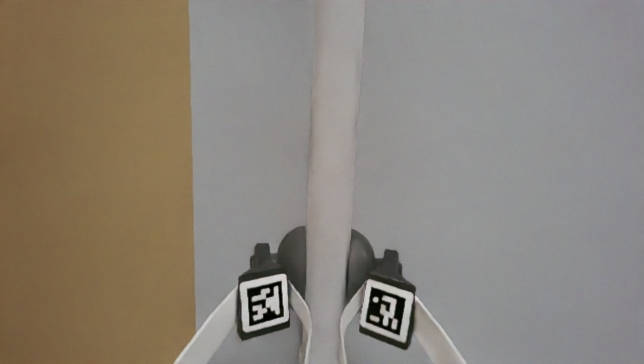

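Model fits well now.

Request:
execute_actions(
  actions=[
    {"r1":{"base":{"translate_m":-0.063},"joints":{"arm_m":0.228,"wrist_yaw_rad":0.424}}},
  ],
  cameras=[],
)

Request:
execute_actions(
  actions=[
    {"r1":{"base":{"translate_m":-0.069},"joints":{"arm_m":0.173,"wrist_yaw_rad":0.53}}},
  ],
  cameras=[],
)

Request:
execute_actions(
  actions=[
    {"r1":{"base":{"translate_m":-0.073},"joints":{"arm_m":0.124,"wrist_yaw_rad":0.636}}},
  ],
  cameras=[],
)

Request:
execute_actions(
  actions=[
    {"r1":{"base":{"translate_m":-0.077},"joints":{"arm_m":0.083,"wrist_yaw_rad":0.742}}},
  ],
  cameras=["r1_wrist_camera"],
)

Scene clock: 243.20 s.
r1.base_odometry: x=-3.972 y=+0.026 heading=-2.089 (m, m, rad; r1's odometry frame)
r1.turned_by_wheels: +0.000 (rad since the last result)
r1.turned_by_imu: +0.000 (rad since the last result)
r1.base_tilt: forward=-1.2 right=-1.0 (deg)
r1.lidar_m: 0.69 0.69 0.62 0.63 1.36 1.54 1.41 1.43 0.85 0.64 0.64 0.75
r1.head_depth_mm: 656 709 774 833 979 1067 1225 / 620 671 727 - - 979 1110 / 589 632 684 727 - 902 1011 / 560 601 646 680 773 838 926 / 534 564 600 639 717 782 861 / 512 543 581 639 716 1150 1293 / 752 825 894 974 1060 1164 1288
r1.base_status: done
r1.joint_positions: lift_m=+0.950 arm_m=+0.228 wrist_yaw_rad=+0.429 wrist_pitch_rad=-0.024 wrist_roll_rad=-0.005 gripper_m=-0.031 head_pan_rad=-1.563 head_tilt_rad=-0.408
r1.joint_status: all done
r1.motor_effort: left_wheel=+3(6) right_wheel=-5(8) lift_m=+35(35) arm_m=-6(10) wrist_yaw_rad=-3(33) wrist_pitch_rad=+8(8) wrist_roll_rad=+0(1) gripper_m=-20(22) head_pan_rad=-3(2) head_tilt_rad=+4(4) (%)
r1.hand_pose: x=+0.0849 y=-0.6058 z=+1.0581 quat_wxyz=(+0.695, +0.159, -0.687, +0.142) (m; r1's base frame)
r1.wrist_depth_mm: 630 597 183 125 186 188 190 / 652 605 188 187 191 193 195 / 667 637 192 191 197 199 200 / 673 653 198 136 202 203 206 / 684 670 203 138 208 209 213 / 700 690 209 139 212 215 218 / 713 706 216 216 221 222 225
r2.base_odometry: x=+0.053 y=-2.868 heading=-1.865 (m, m, rad; r2's odometry frame)
r2.turned_by_wheels: +0.000 (rad since the last result)
r2.turned_by_imu: +0.000 (rad since the last result)
r2.base_tilt: forward=-1.5 right=+2.6 (deg)
r2.lidar_m: 0.63 0.88 0.48 0.41 0.41 0.47 0.66 0.66 0.84 1.28 1.69 0.54
r2.head_depth_mm: 1393 478 499 560 644 1180 1040 / 485 742 1594 1825 1843 1468 1051 / 516 915 1443 1626 1789 1489 1158 / 1095 1160 1336 1484 1678 1493 1242 / 1036 1145 1640 1828 1882 1501 1252 / 1323 1412 1544 1717 1852 1523 1261 / 1259 1365 1503 1663 1817 1538 1273
r2.base_status: not commanded
r2.joint_positions: lift_m=+0.291 arm_m=+0.003 wrist_yaw_rad=+2.569 wrist_pitch_rad=-0.032 wrist_roll_rad=+0.007 gripper_m=+0.099 head_pan_rad=+0.007 head_tilt_rad=-0.604
r2.joint_status: not commanded
r2.on_its_own: gripper_m is held at +0.098, not at your +0.088, by its stall guard, which is not easing now
r2.motor_effort: left_wheel=+2(2) right_wheel=-2(2) lift_m=+17(16) arm_m=-2(2) wrist_yaw_rad=+2(2) wrist_pitch_rad=+17(17) wrist_roll_rad=+1(1) gripper_m=-24(24) head_pan_rad=-3(3) head_tilt_rad=+3(2) (%)
r2.hand_pose: x=+0.1170 y=+0.0667 z=+0.3972 quat_wxyz=(+0.210, +0.684, -0.189, +0.673) (m; r2's base frame)
r2.wrist_depth_mm: 361 440 540 719 - - - / 368 442 535 716 - - - / 377 448 520 161 - - - / 384 450 160 162 180 - - / 387 430 176 172 176 - - / 395 - 158 170 161 - 920 / 391 479 162 160 159 687 693
pictures: none
No camera images: the call's "cameras" was empty. Leave "cameras" out to get every camera's image.

Scene clock: 244.90 s.
r1.base_odometry: x=-3.938 y=+0.086 heading=-2.089 (m, m, rad; r1's odometry frame)
r1.turned_by_wheels: +0.000 (rad since the last result)
r1.turned_by_imu: +0.000 (rad since the last result)
r1.base_tilt: forward=-1.2 right=-1.0 (deg)
r1.lidar_m: 0.76 0.77 0.65 1.26 1.35 1.46 1.34 1.36 0.83 0.59 0.57 0.82
r1.head_depth_mm: 637 693 760 824 - 1082 1229 / 593 642 700 744 - 968 1077 / 558 600 647 700 - 870 964 / 525 561 604 640 - 790 866 / 495 528 564 597 663 719 789 / 468 486 524 566 613 669 759 / 446 472 507 566 1054 1178 1290
r1.base_status: done
r1.joint_positions: lift_m=+0.950 arm_m=+0.173 wrist_yaw_rad=+0.538 wrist_pitch_rad=-0.025 wrist_roll_rad=-0.005 gripper_m=-0.031 head_pan_rad=-1.563 head_tilt_rad=-0.408
r1.joint_status: all done
r1.motor_effort: left_wheel=+4(5) right_wheel=-6(9) lift_m=+35(35) arm_m=-5(9) wrist_yaw_rad=-6(32) wrist_pitch_rad=+9(9) wrist_roll_rad=-1(0) gripper_m=-22(22) head_pan_rad=-1(2) head_tilt_rad=+4(3) (%)
r1.hand_pose: x=+0.1096 y=-0.5378 z=+1.0579 quat_wxyz=(+0.686, +0.196, -0.677, +0.180) (m; r1's base frame)
r1.wrist_depth_mm: 655 741 184 126 185 186 187 / 663 751 188 187 190 190 192 / 667 777 193 134 196 197 198 / 686 806 199 135 200 200 202 / 708 805 205 138 206 207 208 / 710 852 211 140 211 213 214 / 712 882 218 217 219 220 221
r2.base_odometry: x=+0.053 y=-2.868 heading=-1.865 (m, m, rad; r2's odometry frame)
r2.turned_by_wheels: +0.000 (rad since the last result)
r2.turned_by_imu: +0.000 (rad since the last result)
r2.base_tilt: forward=-1.5 right=+2.7 (deg)
r2.lidar_m: 0.65 0.88 0.49 0.41 0.41 0.47 0.66 0.66 0.84 1.28 1.69 0.57
r2.head_depth_mm: 490 743 1765 2046 1822 1214 977 / 537 876 1537 1763 1817 1469 1084 / 1115 1152 1367 1534 1709 1480 1234 / 1015 1101 1233 1369 1603 1497 1246 / 999 - 3618 2304 1880 1501 1252 / 1323 1422 1544 1731 1847 1525 1259 / 1251 1369 1503 1659 1801 1527 1271
r2.base_status: not commanded
r2.joint_positions: lift_m=+0.291 arm_m=+0.003 wrist_yaw_rad=+2.569 wrist_pitch_rad=-0.032 wrist_roll_rad=+0.007 gripper_m=+0.099 head_pan_rad=+0.007 head_tilt_rad=-0.604
r2.joint_status: not commanded
r2.on_its_own: gripper_m is held at +0.098, not at your +0.088, by its stall guard, which is not easing now
r2.motor_effort: left_wheel=+3(3) right_wheel=-1(2) lift_m=+17(16) arm_m=-2(2) wrist_yaw_rad=+0(2) wrist_pitch_rad=+17(17) wrist_roll_rad=+1(1) gripper_m=-24(24) head_pan_rad=-3(3) head_tilt_rad=+3(3) (%)
r2.hand_pose: x=+0.1170 y=+0.0667 z=+0.3972 quat_wxyz=(+0.210, +0.684, -0.189, +0.673) (m; r2's base frame)
r2.wrist_depth_mm: 369 429 540 697 - - - / 365 431 537 698 - - - / 378 445 527 162 - - - / 379 452 161 162 180 - - / 389 432 175 171 176 - - / 389 - 158 168 161 - 912 / 389 475 161 160 159 688 702
pictures: none
No camera images: the call's "cameras" was empty. Leave "cameras" out to get every camera's image.

Scene clock: 246.70 s.
r1.base_odometry: x=-3.902 y=+0.150 heading=-2.088 (m, m, rad; r1's odometry frame)
r1.turned_by_wheels: +0.000 (rad since the last result)
r1.turned_by_imu: +0.000 (rad since the last result)
r1.base_tilt: forward=-1.2 right=-1.1 (deg)
r1.lidar_m: 0.83 0.83 0.68 1.25 1.34 1.39 1.27 1.29 0.84 0.54 0.51 0.90
r1.head_depth_mm: 633 691 759 837 - - 1262 / 580 626 684 747 - - 1071 / 536 575 624 677 - - 929 / 498 532 571 616 - - 817 / 465 495 529 568 - 669 731 / 435 460 487 515 528 610 663 / 410 426 460 489 523 573 1275
r1.base_status: done
r1.joint_positions: lift_m=+0.950 arm_m=+0.124 wrist_yaw_rad=+0.646 wrist_pitch_rad=-0.026 wrist_roll_rad=-0.005 gripper_m=-0.031 head_pan_rad=-1.563 head_tilt_rad=-0.408
r1.joint_status: all done
r1.motor_effort: left_wheel=+4(5) right_wheel=-6(10) lift_m=+35(35) arm_m=-5(12) wrist_yaw_rad=-8(36) wrist_pitch_rad=+9(9) wrist_roll_rad=+0(0) gripper_m=-21(22) head_pan_rad=-2(2) head_tilt_rad=+4(4) (%)
r1.hand_pose: x=+0.1325 y=-0.4734 z=+1.0578 quat_wxyz=(+0.675, +0.233, -0.666, +0.216) (m; r1's base frame)
r1.wrist_depth_mm: 664 806 185 128 184 184 184 / 672 818 189 186 189 189 189 / 690 834 195 133 194 194 193 / 696 847 200 135 200 199 199 / 703 869 206 138 204 205 204 / 723 885 211 139 211 210 210 / 725 896 219 180 219 217 215
r2.base_odometry: x=+0.053 y=-2.868 heading=-1.865 (m, m, rad; r2's odometry frame)
r2.turned_by_wheels: +0.000 (rad since the last result)
r2.turned_by_imu: +0.000 (rad since the last result)
r2.base_tilt: forward=-1.5 right=+2.7 (deg)
r2.lidar_m: 1.10 0.88 0.49 0.41 0.41 0.47 0.66 0.66 0.84 1.28 1.69 0.61
r2.head_depth_mm: 1225 846 1733 2026 1810 1460 1066 / 1160 916 1440 1674 1772 1465 1167 / 1031 1104 1260 1419 1626 1488 1233 / 931 1020 1151 1329 1690 1502 1244 / - - 3925 2297 1894 1503 1253 / 1318 1414 1544 1724 1842 1532 1261 / 1256 1359 1503 1669 1809 1544 1273
r2.base_status: not commanded
r2.joint_positions: lift_m=+0.291 arm_m=+0.003 wrist_yaw_rad=+2.569 wrist_pitch_rad=-0.032 wrist_roll_rad=+0.007 gripper_m=+0.099 head_pan_rad=+0.007 head_tilt_rad=-0.604
r2.joint_status: not commanded
r2.on_its_own: gripper_m is held at +0.098, not at your +0.088, by its stall guard, which is not easing now
r2.motor_effort: left_wheel=+2(2) right_wheel=-2(3) lift_m=+16(16) arm_m=-3(3) wrist_yaw_rad=+1(1) wrist_pitch_rad=+17(17) wrist_roll_rad=+1(1) gripper_m=-23(24) head_pan_rad=-3(3) head_tilt_rad=+2(1) (%)
r2.hand_pose: x=+0.1170 y=+0.0667 z=+0.3972 quat_wxyz=(+0.210, +0.684, -0.189, +0.673) (m; r2's base frame)
r2.wrist_depth_mm: 360 434 540 694 - - - / 370 437 527 706 - - - / 376 445 513 161 - - - / 380 446 160 162 180 - - / 389 429 175 171 176 - - / 389 - 158 170 162 - 931 / 386 478 161 161 160 683 689
pictures: none
No camera images: the call's "cameras" was empty. Leave "cameras" out to get every camera's image.

Scene clock: 248.43 s.
r1.base_odometry: x=-3.864 y=+0.217 heading=-2.088 (m, m, rad; r1's odometry frame)
r1.turned_by_wheels: +0.000 (rad since the last result)
r1.turned_by_imu: +0.000 (rad since the last result)
r1.base_tilt: forward=-1.2 right=-1.1 (deg)
r1.lidar_m: 0.91 0.91 0.72 1.26 1.33 1.30 1.20 1.21 0.86 0.51 0.47 0.99
r1.head_depth_mm: 647 708 783 878 - - 1292 / 581 631 688 757 811 - - / 527 568 613 668 716 - - / 482 515 553 599 663 - 813 / 444 472 504 542 - - 694 / 412 436 463 494 522 565 618 / 384 401 416 430 459 515 557
r1.base_status: done
r1.joint_positions: lift_m=+0.950 arm_m=+0.083 wrist_yaw_rad=+0.757 wrist_pitch_rad=-0.026 wrist_roll_rad=-0.005 gripper_m=-0.031 head_pan_rad=-1.563 head_tilt_rad=-0.408
r1.joint_status: all done
r1.motor_effort: left_wheel=+4(5) right_wheel=-7(10) lift_m=+35(35) arm_m=-4(12) wrist_yaw_rad=-11(33) wrist_pitch_rad=+9(9) wrist_roll_rad=-1(1) gripper_m=-22(24) head_pan_rad=-2(2) head_tilt_rad=+4(5) (%)
r1.hand_pose: x=+0.1540 y=-0.4141 z=+1.0577 quat_wxyz=(+0.662, +0.269, -0.652, +0.253) (m; r1's base frame)
r1.wrist_depth_mm: 681 810 187 183 183 183 180 / 694 849 191 130 188 186 185 / 713 845 196 131 193 191 190 / 725 856 202 135 198 196 195 / 732 895 207 137 203 202 200 / 731 916 - 139 208 207 205 / 738 921 221 216 217 212 211
r2.base_odometry: x=+0.053 y=-2.868 heading=-1.865 (m, m, rad; r2's odometry frame)
r2.turned_by_wheels: +0.000 (rad since the last result)
r2.turned_by_imu: +0.000 (rad since the last result)
r2.base_tilt: forward=-1.5 right=+2.7 (deg)
r2.lidar_m: 1.04 0.88 0.48 0.41 0.41 0.47 0.66 0.66 0.84 1.28 1.69 0.67
r2.head_depth_mm: 1260 1256 1686 2013 1800 1455 1104 / 1065 1139 1357 1569 1717 1458 1223 / 902 971 1128 1271 1460 1481 1232 / - - 3555 2409 1858 1499 1242 / - - 3969 2308 1887 1511 1253 / 1324 1420 1548 1706 1849 1518 1261 / 1254 1361 1500 1666 1818 1523 1274
r2.base_status: not commanded
r2.joint_positions: lift_m=+0.291 arm_m=+0.003 wrist_yaw_rad=+2.569 wrist_pitch_rad=-0.032 wrist_roll_rad=+0.007 gripper_m=+0.099 head_pan_rad=+0.007 head_tilt_rad=-0.604
r2.joint_status: not commanded
r2.on_its_own: gripper_m is held at +0.098, not at your +0.088, by its stall guard, which is not easing now
r2.motor_effort: left_wheel=+2(2) right_wheel=-2(2) lift_m=+16(17) arm_m=-2(2) wrist_yaw_rad=+1(2) wrist_pitch_rad=+17(17) wrist_roll_rad=+1(1) gripper_m=-24(23) head_pan_rad=-3(3) head_tilt_rad=+2(2) (%)
r2.hand_pose: x=+0.1170 y=+0.0667 z=+0.3972 quat_wxyz=(+0.210, +0.684, -0.189, +0.673) (m; r2's base frame)
r2.wrist_depth_mm: 369 433 534 705 - - - / 373 443 530 699 - - - / 377 454 529 161 - - - / 383 453 160 162 179 - - / 387 427 175 172 176 - - / 385 - 158 170 161 - 874 / 389 485 160 161 159 693 695
pictures: r1_wrist_camera
Images, in order (width x height): r1_wrist_camera 644x364.

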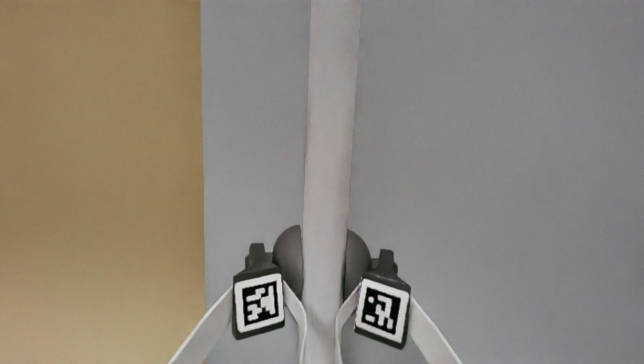

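Request:
execute_actions(
  actions=[
    {"r1":{"base":{"translate_m":-0.076},"joints":{"arm_m":0.049,"wrist_yaw_rad":0.848}},"r2":{"base":{"translate_m":0.1}}},
  ],
  cameras=[],
)

Request:
execute_actions(
  actions=[
    {"r1":{"base":{"translate_m":-0.080},"joints":{"arm_m":0.021,"wrist_yaw_rad":0.954}},"r2":{"base":{"translate_m":0.1}}},
  ],
  cameras=[],
)

Request:
execute_actions(
  actions=[
    {"r1":{"base":{"translate_m":-0.082},"joints":{"arm_m":0.002,"wrist_yaw_rad":1.06}},"r2":{"base":{"translate_m":0.1}}},
  ],
  cameras=["r1_wrist_camera","r2_head_camera","r2_nav_camera"],
)

Scene clock: 250.80 s.
r1.base_odometry: x=-3.826 y=+0.283 heading=-2.087 (m, m, rad; r1's odometry frame)
r1.turned_by_wheels: +0.000 (rad since the last result)
r1.turned_by_imu: -0.001 (rad since the last result)
r1.base_tilt: forward=-1.2 right=-1.1 (deg)
r1.lidar_m: 0.98 0.82 0.67 1.28 1.32 1.22 1.12 1.13 0.90 0.50 0.42 1.07
r1.head_depth_mm: 683 753 842 944 1046 - - / 597 650 712 788 877 - - / 530 570 619 674 743 779 - / 478 510 547 591 645 716 - / 434 461 491 526 557 - - / 397 421 445 474 501 - 586 / 367 386 407 430 446 475 522
r1.base_status: done
r1.joint_positions: lift_m=+0.950 arm_m=+0.049 wrist_yaw_rad=+0.862 wrist_pitch_rad=-0.027 wrist_roll_rad=-0.005 gripper_m=-0.031 head_pan_rad=-1.563 head_tilt_rad=-0.408
r1.joint_status: all done
r1.motor_effort: left_wheel=+2(3) right_wheel=-6(10) lift_m=+35(35) arm_m=-4(10) wrist_yaw_rad=-10(35) wrist_pitch_rad=+9(9) wrist_roll_rad=+0(1) gripper_m=-21(23) head_pan_rad=-2(2) head_tilt_rad=+4(4) (%)
r1.hand_pose: x=+0.1725 y=-0.3608 z=+1.0576 quat_wxyz=(+0.648, +0.303, -0.637, +0.287) (m; r1's base frame)
r1.wrist_depth_mm: 711 832 188 184 183 180 178 / 708 844 193 186 187 185 182 / 740 870 198 132 192 190 187 / 748 878 204 135 198 194 192 / 772 909 208 137 203 199 196 / 770 918 - 139 208 205 202 / 788 936 222 216 216 212 206
r2.base_odometry: x=+0.024 y=-2.964 heading=-1.865 (m, m, rad; r2's odometry frame)
r2.turned_by_wheels: +0.000 (rad since the last result)
r2.turned_by_imu: +0.000 (rad since the last result)
r2.base_tilt: forward=-1.5 right=+2.7 (deg)
r2.lidar_m: 0.89 0.94 0.52 0.44 0.44 0.50 0.76 0.75 0.95 1.44 0.65 0.65
r2.head_depth_mm: 1036 1184 1404 1727 1797 1463 1161 / 808 873 1040 1240 1474 1457 1225 / 741 832 933 1067 1236 1390 1232 / - - 3793 2514 1883 1491 1244 / - - 3908 2423 1837 1504 1250 / 3903 1341 1465 1617 1785 1524 1260 / 1177 1278 1416 1557 1731 1529 1275
r2.base_status: done
r2.joint_positions: lift_m=+0.291 arm_m=+0.003 wrist_yaw_rad=+2.569 wrist_pitch_rad=-0.032 wrist_roll_rad=+0.007 gripper_m=+0.099 head_pan_rad=+0.007 head_tilt_rad=-0.604
r2.joint_status: not commanded
r2.on_its_own: gripper_m is held at +0.098, not at your +0.088, by its stall guard, which is not easing now
r2.motor_effort: left_wheel=+2(11) right_wheel=-2(4) lift_m=+17(17) arm_m=-2(2) wrist_yaw_rad=+1(1) wrist_pitch_rad=+17(17) wrist_roll_rad=+1(1) gripper_m=-24(23) head_pan_rad=-3(3) head_tilt_rad=+2(2) (%)
r2.hand_pose: x=+0.1170 y=+0.0667 z=+0.3972 quat_wxyz=(+0.210, +0.684, -0.189, +0.673) (m; r2's base frame)
r2.wrist_depth_mm: 388 461 569 749 - - - / 389 466 562 754 - - - / 395 475 539 161 - - - / 406 485 161 163 179 - - / 406 453 176 170 176 - - / 414 - 158 170 161 - 872 / 408 507 161 161 160 689 707
pictures: none
No camera images: the call's "cameras" was empty. Leave "cameras" out to get every camera's image.

Scene clock: 252.87 s.
r1.base_odometry: x=-3.787 y=+0.352 heading=-2.087 (m, m, rad; r1's odometry frame)
r1.turned_by_wheels: +0.000 (rad since the last result)
r1.turned_by_imu: +0.000 (rad since the last result)
r1.base_tilt: forward=-1.2 right=-1.1 (deg)
r1.lidar_m: 1.06 0.65 1.31 1.29 1.30 1.14 1.04 1.05 1.00 0.49 0.39 1.16
r1.head_depth_mm: 757 844 948 1073 1202 - - / 640 696 768 853 962 1080 - / 554 595 645 706 777 842 - / 487 520 559 600 653 720 792 / 435 462 491 525 562 - - / 393 415 438 464 495 - - / 359 376 395 417 441 468 484
r1.base_status: done
r1.joint_positions: lift_m=+0.950 arm_m=+0.021 wrist_yaw_rad=+0.967 wrist_pitch_rad=-0.027 wrist_roll_rad=-0.005 gripper_m=-0.031 head_pan_rad=-1.563 head_tilt_rad=-0.408
r1.joint_status: all done
r1.motor_effort: left_wheel=+3(4) right_wheel=-6(11) lift_m=+35(35) arm_m=-4(11) wrist_yaw_rad=-10(38) wrist_pitch_rad=+9(9) wrist_roll_rad=+0(1) gripper_m=-22(23) head_pan_rad=-2(1) head_tilt_rad=+4(4) (%)
r1.hand_pose: x=+0.1890 y=-0.3114 z=+1.0576 quat_wxyz=(+0.632, +0.336, -0.620, +0.321) (m; r1's base frame)
r1.wrist_depth_mm: 752 868 190 184 182 179 176 / 765 874 194 188 187 184 180 / 772 897 201 133 192 188 185 / 784 929 206 136 196 193 190 / 800 944 211 137 202 198 194 / 819 938 - 139 206 204 199 / 846 - 225 147 214 209 205
r2.base_odometry: x=-0.005 y=-3.060 heading=-1.865 (m, m, rad; r2's odometry frame)
r2.turned_by_wheels: +0.000 (rad since the last result)
r2.turned_by_imu: +0.000 (rad since the last result)
r2.base_tilt: forward=-1.4 right=+2.7 (deg)
r2.lidar_m: 0.76 1.00 0.55 0.47 0.47 0.53 0.85 0.84 1.06 1.63 0.65 0.65
r2.head_depth_mm: 657 750 846 1308 1660 1451 1221 / 616 683 764 867 1031 1217 1226 / - - 3671 2480 1856 1485 1240 / - - 3772 2492 1882 1481 1240 / - - 3815 2539 1758 1512 1254 / 3887 1281 1366 1503 1699 1508 1263 / 1089 1197 1313 1462 1639 1535 1276
r2.base_status: done
r2.joint_positions: lift_m=+0.291 arm_m=+0.003 wrist_yaw_rad=+2.569 wrist_pitch_rad=-0.032 wrist_roll_rad=+0.007 gripper_m=+0.099 head_pan_rad=+0.007 head_tilt_rad=-0.604
r2.joint_status: not commanded
r2.on_its_own: gripper_m is held at +0.098, not at your +0.088, by its stall guard, which is not easing now
r2.motor_effort: left_wheel=+2(11) right_wheel=-2(6) lift_m=+16(17) arm_m=-3(2) wrist_yaw_rad=+0(1) wrist_pitch_rad=+17(17) wrist_roll_rad=+1(1) gripper_m=-23(24) head_pan_rad=-3(3) head_tilt_rad=+2(2) (%)
r2.hand_pose: x=+0.1169 y=+0.0667 z=+0.3972 quat_wxyz=(+0.210, +0.684, -0.189, +0.673) (m; r2's base frame)
r2.wrist_depth_mm: 402 484 603 813 - - - / 416 503 605 796 - - - / 424 510 580 161 - - - / 426 507 160 162 181 - - / 432 479 175 171 176 - - / 437 - 158 169 161 - 899 / 435 538 162 161 160 681 695
pictures: none
No camera images: the call's "cameras" was empty. Leave "cameras" out to get every camera's image.

Scene clock: 254.93 s.
r1.base_odometry: x=-3.746 y=+0.424 heading=-2.087 (m, m, rad; r1's odometry frame)
r1.turned_by_wheels: +0.000 (rad since the last result)
r1.turned_by_imu: -0.001 (rad since the last result)
r1.base_tilt: forward=-1.3 right=-1.0 (deg)
r1.lidar_m: 1.14 0.65 1.31 1.28 1.29 1.05 0.96 0.97 1.11 0.49 0.37 0.37
r1.head_depth_mm: 871 947 1032 1128 1236 1352 - / 719 791 875 977 1105 1281 - / 599 648 702 768 847 945 981 / 514 548 589 632 687 750 833 / 451 475 507 539 576 627 - / 400 420 444 469 499 516 - / 361 377 395 415 437 460 -
r1.base_status: done
r1.joint_positions: lift_m=+0.950 arm_m=+0.002 wrist_yaw_rad=+1.077 wrist_pitch_rad=-0.027 wrist_roll_rad=-0.005 gripper_m=-0.031 head_pan_rad=-1.563 head_tilt_rad=-0.408
r1.joint_status: all done
r1.on_its_own: wrist_yaw_rad is at rest, and its effort (-13) is outside its rest range (-12 to +12)
r1.motor_effort: left_wheel=+3(4) right_wheel=-6(9) lift_m=+35(35) arm_m=-3(9) wrist_yaw_rad=-13(41) wrist_pitch_rad=+9(9) wrist_roll_rad=-1(1) gripper_m=-24(24) head_pan_rad=-2(3) head_tilt_rad=+4(4) (%)
r1.hand_pose: x=+0.2036 y=-0.2684 z=+1.0576 quat_wxyz=(+0.614, +0.370, -0.600, +0.355) (m; r1's base frame)
r1.wrist_depth_mm: 802 896 190 184 181 178 173 / 813 917 196 130 187 181 177 / 833 943 201 133 190 186 182 / 847 955 208 136 196 191 185 / 870 - 213 137 201 195 191 / 882 - - 140 205 200 196 / 926 - 225 216 214 206 200
r2.base_odometry: x=-0.034 y=-3.155 heading=-1.865 (m, m, rad; r2's odometry frame)
r2.turned_by_wheels: +0.000 (rad since the last result)
r2.turned_by_imu: +0.000 (rad since the last result)
r2.base_tilt: forward=-1.6 right=+2.6 (deg)
r2.lidar_m: 1.32 1.06 0.59 0.50 0.50 0.57 0.95 0.94 1.17 1.60 0.65 0.65
r2.head_depth_mm: - - 3323 780 976 1336 1199 / - - 3638 2432 1830 1472 1198 / - - 3727 2464 1855 1480 1234 / - - 3832 2525 1872 1489 1246 / 3985 - 3853 2524 1808 1513 1252 / 3855 - 1278 1410 1567 1517 1267 / 1020 1110 1222 1352 1523 1532 1275
r2.base_status: done
r2.joint_positions: lift_m=+0.291 arm_m=+0.003 wrist_yaw_rad=+2.569 wrist_pitch_rad=-0.032 wrist_roll_rad=+0.007 gripper_m=+0.099 head_pan_rad=+0.007 head_tilt_rad=-0.604
r2.joint_status: not commanded
r2.on_its_own: gripper_m is held at +0.098, not at your +0.088, by its stall guard, which is not easing now
r2.motor_effort: left_wheel=+2(10) right_wheel=-2(5) lift_m=+17(17) arm_m=-2(2) wrist_yaw_rad=+1(1) wrist_pitch_rad=+17(17) wrist_roll_rad=+1(1) gripper_m=-23(23) head_pan_rad=-3(3) head_tilt_rad=+2(2) (%)
r2.hand_pose: x=+0.1169 y=+0.0667 z=+0.3972 quat_wxyz=(+0.210, +0.684, -0.189, +0.673) (m; r2's base frame)
r2.wrist_depth_mm: 431 510 641 830 - - 956 / 434 517 632 841 - - - / 446 524 617 161 - - - / 453 532 160 162 181 - - / 466 518 176 170 176 - - / 461 - 158 170 161 - 898 / 459 555 160 162 160 701 696
pictures: r1_wrist_camera, r2_head_camera (sideways: a quarter turn clockwise sets it upright), r2_nav_camera (sideways: a quarter turn counterclockwise sets it upright)
Images, in order (width x height): r1_wrist_camera 644x364, r2_head_camera 896x504, r2_nav_camera 672x504.

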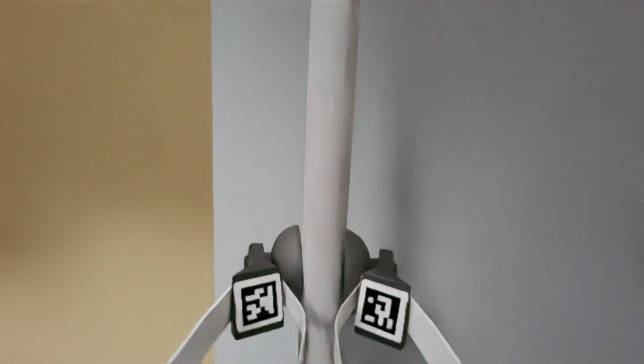

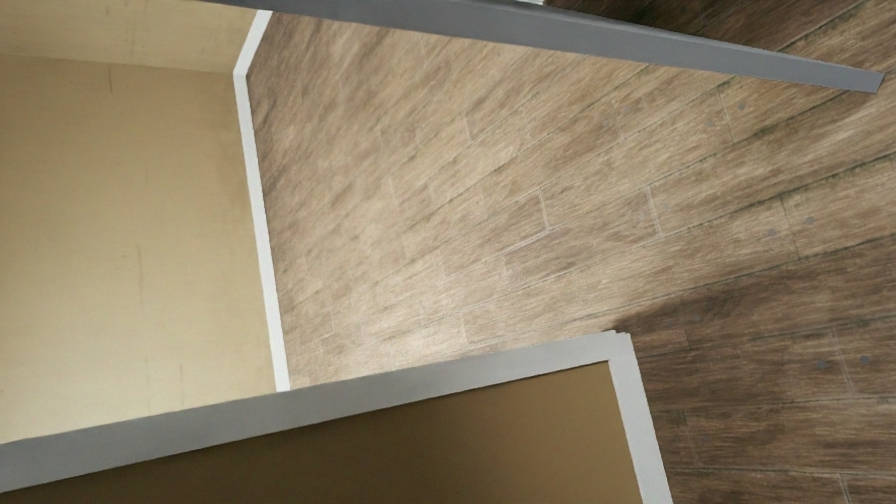

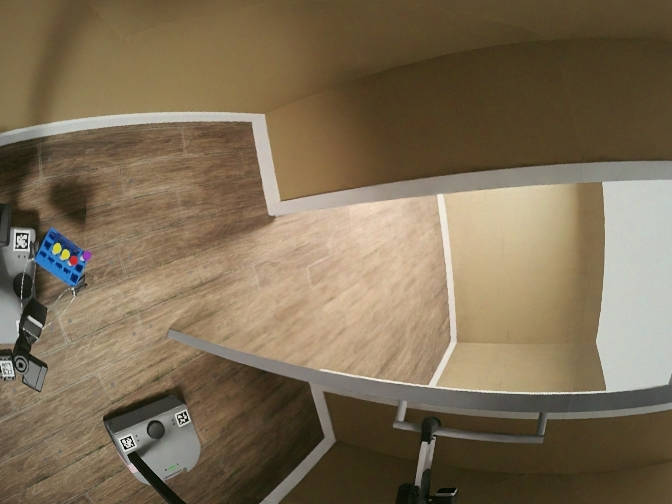

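Request:
execute_actions(
  actions=[],
)

Scene clock: 255.77 s.
r1.base_odometry: x=-3.746 y=+0.424 heading=-2.087 (m, m, rad; r1's odometry frame)
r1.turned_by_wheels: +0.000 (rad since the last result)
r1.turned_by_imu: +0.000 (rad since the last result)
r1.base_tilt: forward=-1.2 right=-1.1 (deg)
r1.lidar_m: 1.14 0.65 1.31 1.28 1.29 1.04 0.96 0.97 1.11 0.49 0.37 0.37
r1.head_depth_mm: 874 945 1031 1127 1243 1349 - / 718 789 872 976 1107 1278 - / 600 646 703 767 848 945 981 / 515 548 589 633 687 750 833 / 450 477 506 539 578 624 - / 401 421 443 469 498 517 - / 360 377 395 415 437 459 -
r1.base_status: done
r1.joint_positions: lift_m=+0.950 arm_m=+0.002 wrist_yaw_rad=+1.077 wrist_pitch_rad=-0.027 wrist_roll_rad=-0.005 gripper_m=-0.031 head_pan_rad=-1.563 head_tilt_rad=-0.408
r1.joint_status: all done
r1.on_its_own: wrist_yaw_rad is at rest, and its effort (-13) is outside its rest range (-12 to +12)
r1.motor_effort: left_wheel=+3(4) right_wheel=-6(9) lift_m=+35(35) arm_m=-4(9) wrist_yaw_rad=-13(41) wrist_pitch_rad=+8(9) wrist_roll_rad=+0(1) gripper_m=-22(24) head_pan_rad=-1(3) head_tilt_rad=+3(4) (%)
r1.hand_pose: x=+0.2036 y=-0.2684 z=+1.0576 quat_wxyz=(+0.614, +0.370, -0.600, +0.355) (m; r1's base frame)
r1.wrist_depth_mm: 809 895 191 184 181 177 173 / 811 918 196 130 185 182 177 / 833 928 201 132 190 186 181 / 858 964 208 136 195 191 185 / 863 - 214 137 201 195 190 / 884 - - 140 204 201 195 / 884 - 226 216 213 206 200
r2.base_odometry: x=-0.034 y=-3.155 heading=-1.865 (m, m, rad; r2's odometry frame)
r2.turned_by_wheels: +0.000 (rad since the last result)
r2.turned_by_imu: +0.000 (rad since the last result)
r2.base_tilt: forward=-1.6 right=+2.6 (deg)
r2.lidar_m: 1.33 1.06 0.59 0.50 0.50 0.57 0.95 0.94 1.17 1.60 0.65 0.65
r2.head_depth_mm: - - 3337 780 979 1338 1190 / - - 3604 2421 1828 1465 1203 / - - 3650 2465 1844 1476 1228 / - - 3805 2488 1861 1497 1246 / 3937 - 3878 2560 1813 1498 1246 / 3822 - 1277 1411 1575 1516 1263 / 1021 1104 1212 1354 1509 1529 1271
r2.base_status: done
r2.joint_positions: lift_m=+0.291 arm_m=+0.003 wrist_yaw_rad=+2.569 wrist_pitch_rad=-0.032 wrist_roll_rad=+0.007 gripper_m=+0.099 head_pan_rad=+0.007 head_tilt_rad=-0.604
r2.joint_status: not commanded
r2.on_its_own: gripper_m is held at +0.098, not at your +0.088, by its stall guard, which is not easing now
r2.motor_effort: left_wheel=+2(10) right_wheel=-2(5) lift_m=+16(17) arm_m=-2(2) wrist_yaw_rad=+2(1) wrist_pitch_rad=+17(17) wrist_roll_rad=+1(1) gripper_m=-24(23) head_pan_rad=-3(3) head_tilt_rad=+2(2) (%)
r2.hand_pose: x=+0.1169 y=+0.0667 z=+0.3972 quat_wxyz=(+0.210, +0.684, -0.189, +0.673) (m; r2's base frame)
r2.wrist_depth_mm: 432 508 621 836 - - - / 440 515 639 831 - - - / 441 529 607 162 - - - / 452 526 160 162 180 - - / 452 503 175 170 177 - - / 457 - 158 170 162 - 890 / 457 563 161 161 160 699 681
pictures: r1_head_camera (sideways: a quarter turn clockwise sets it upright), r1_nav_camera (sideways: a quarter turn counterclockwise sets it upright), r1_wrist_camera, r2_head_camera (sideways: a quarter turn clockwise sets it upright), r2_nav_camera (sideways: a quarter turn counterclockwise sets it upright), r2_wrist_camera
Images, in order (width x height): r1_head_camera 896x504, r1_nav_camera 672x504, r1_wrist_camera 644x364, r2_head_camera 896x504, r2_nav_camera 672x504, r2_wrist_camera 644x364.

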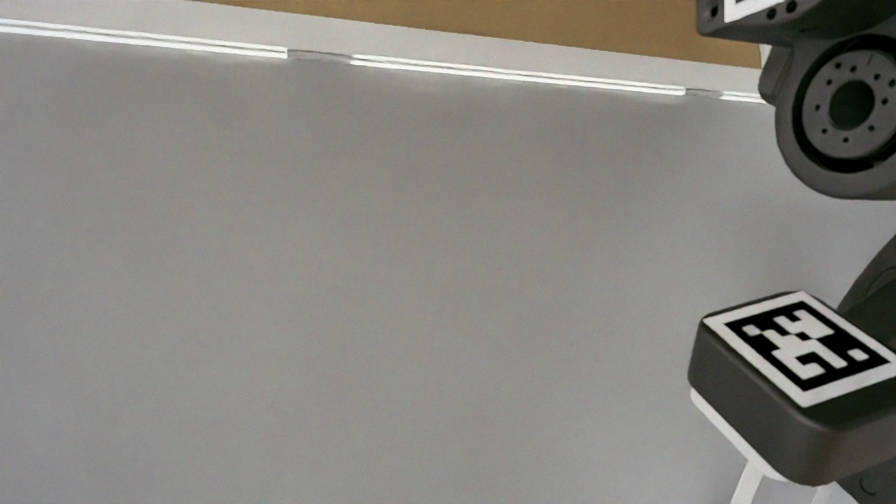

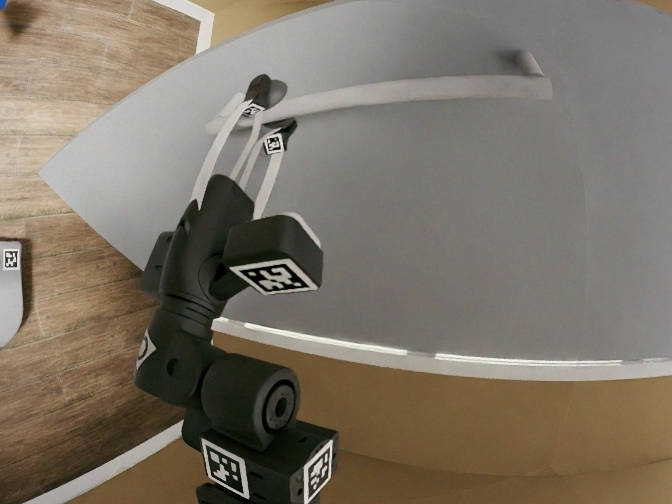

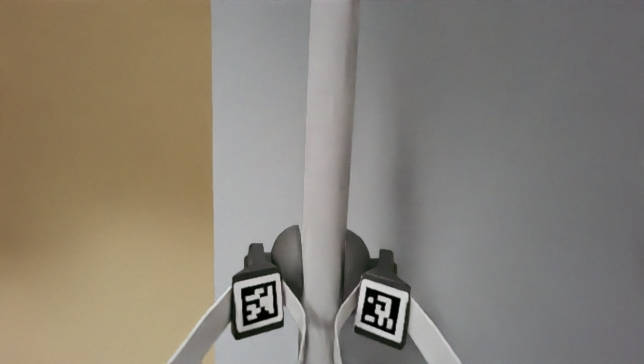

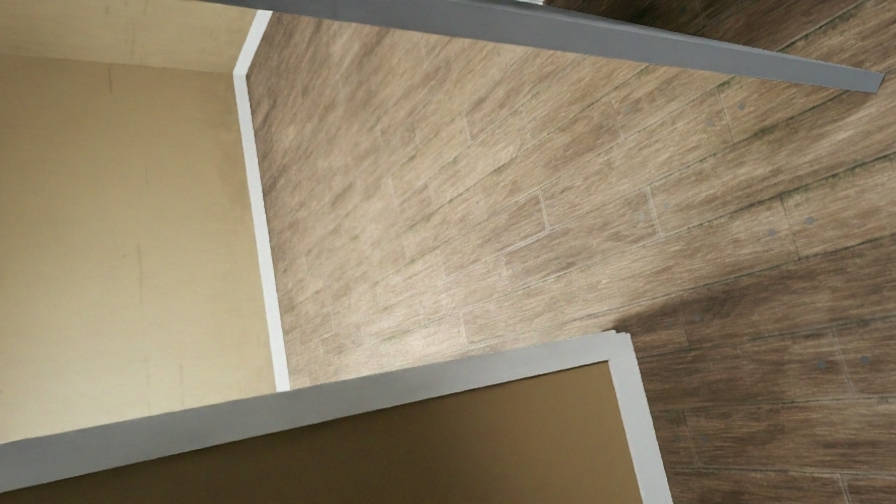

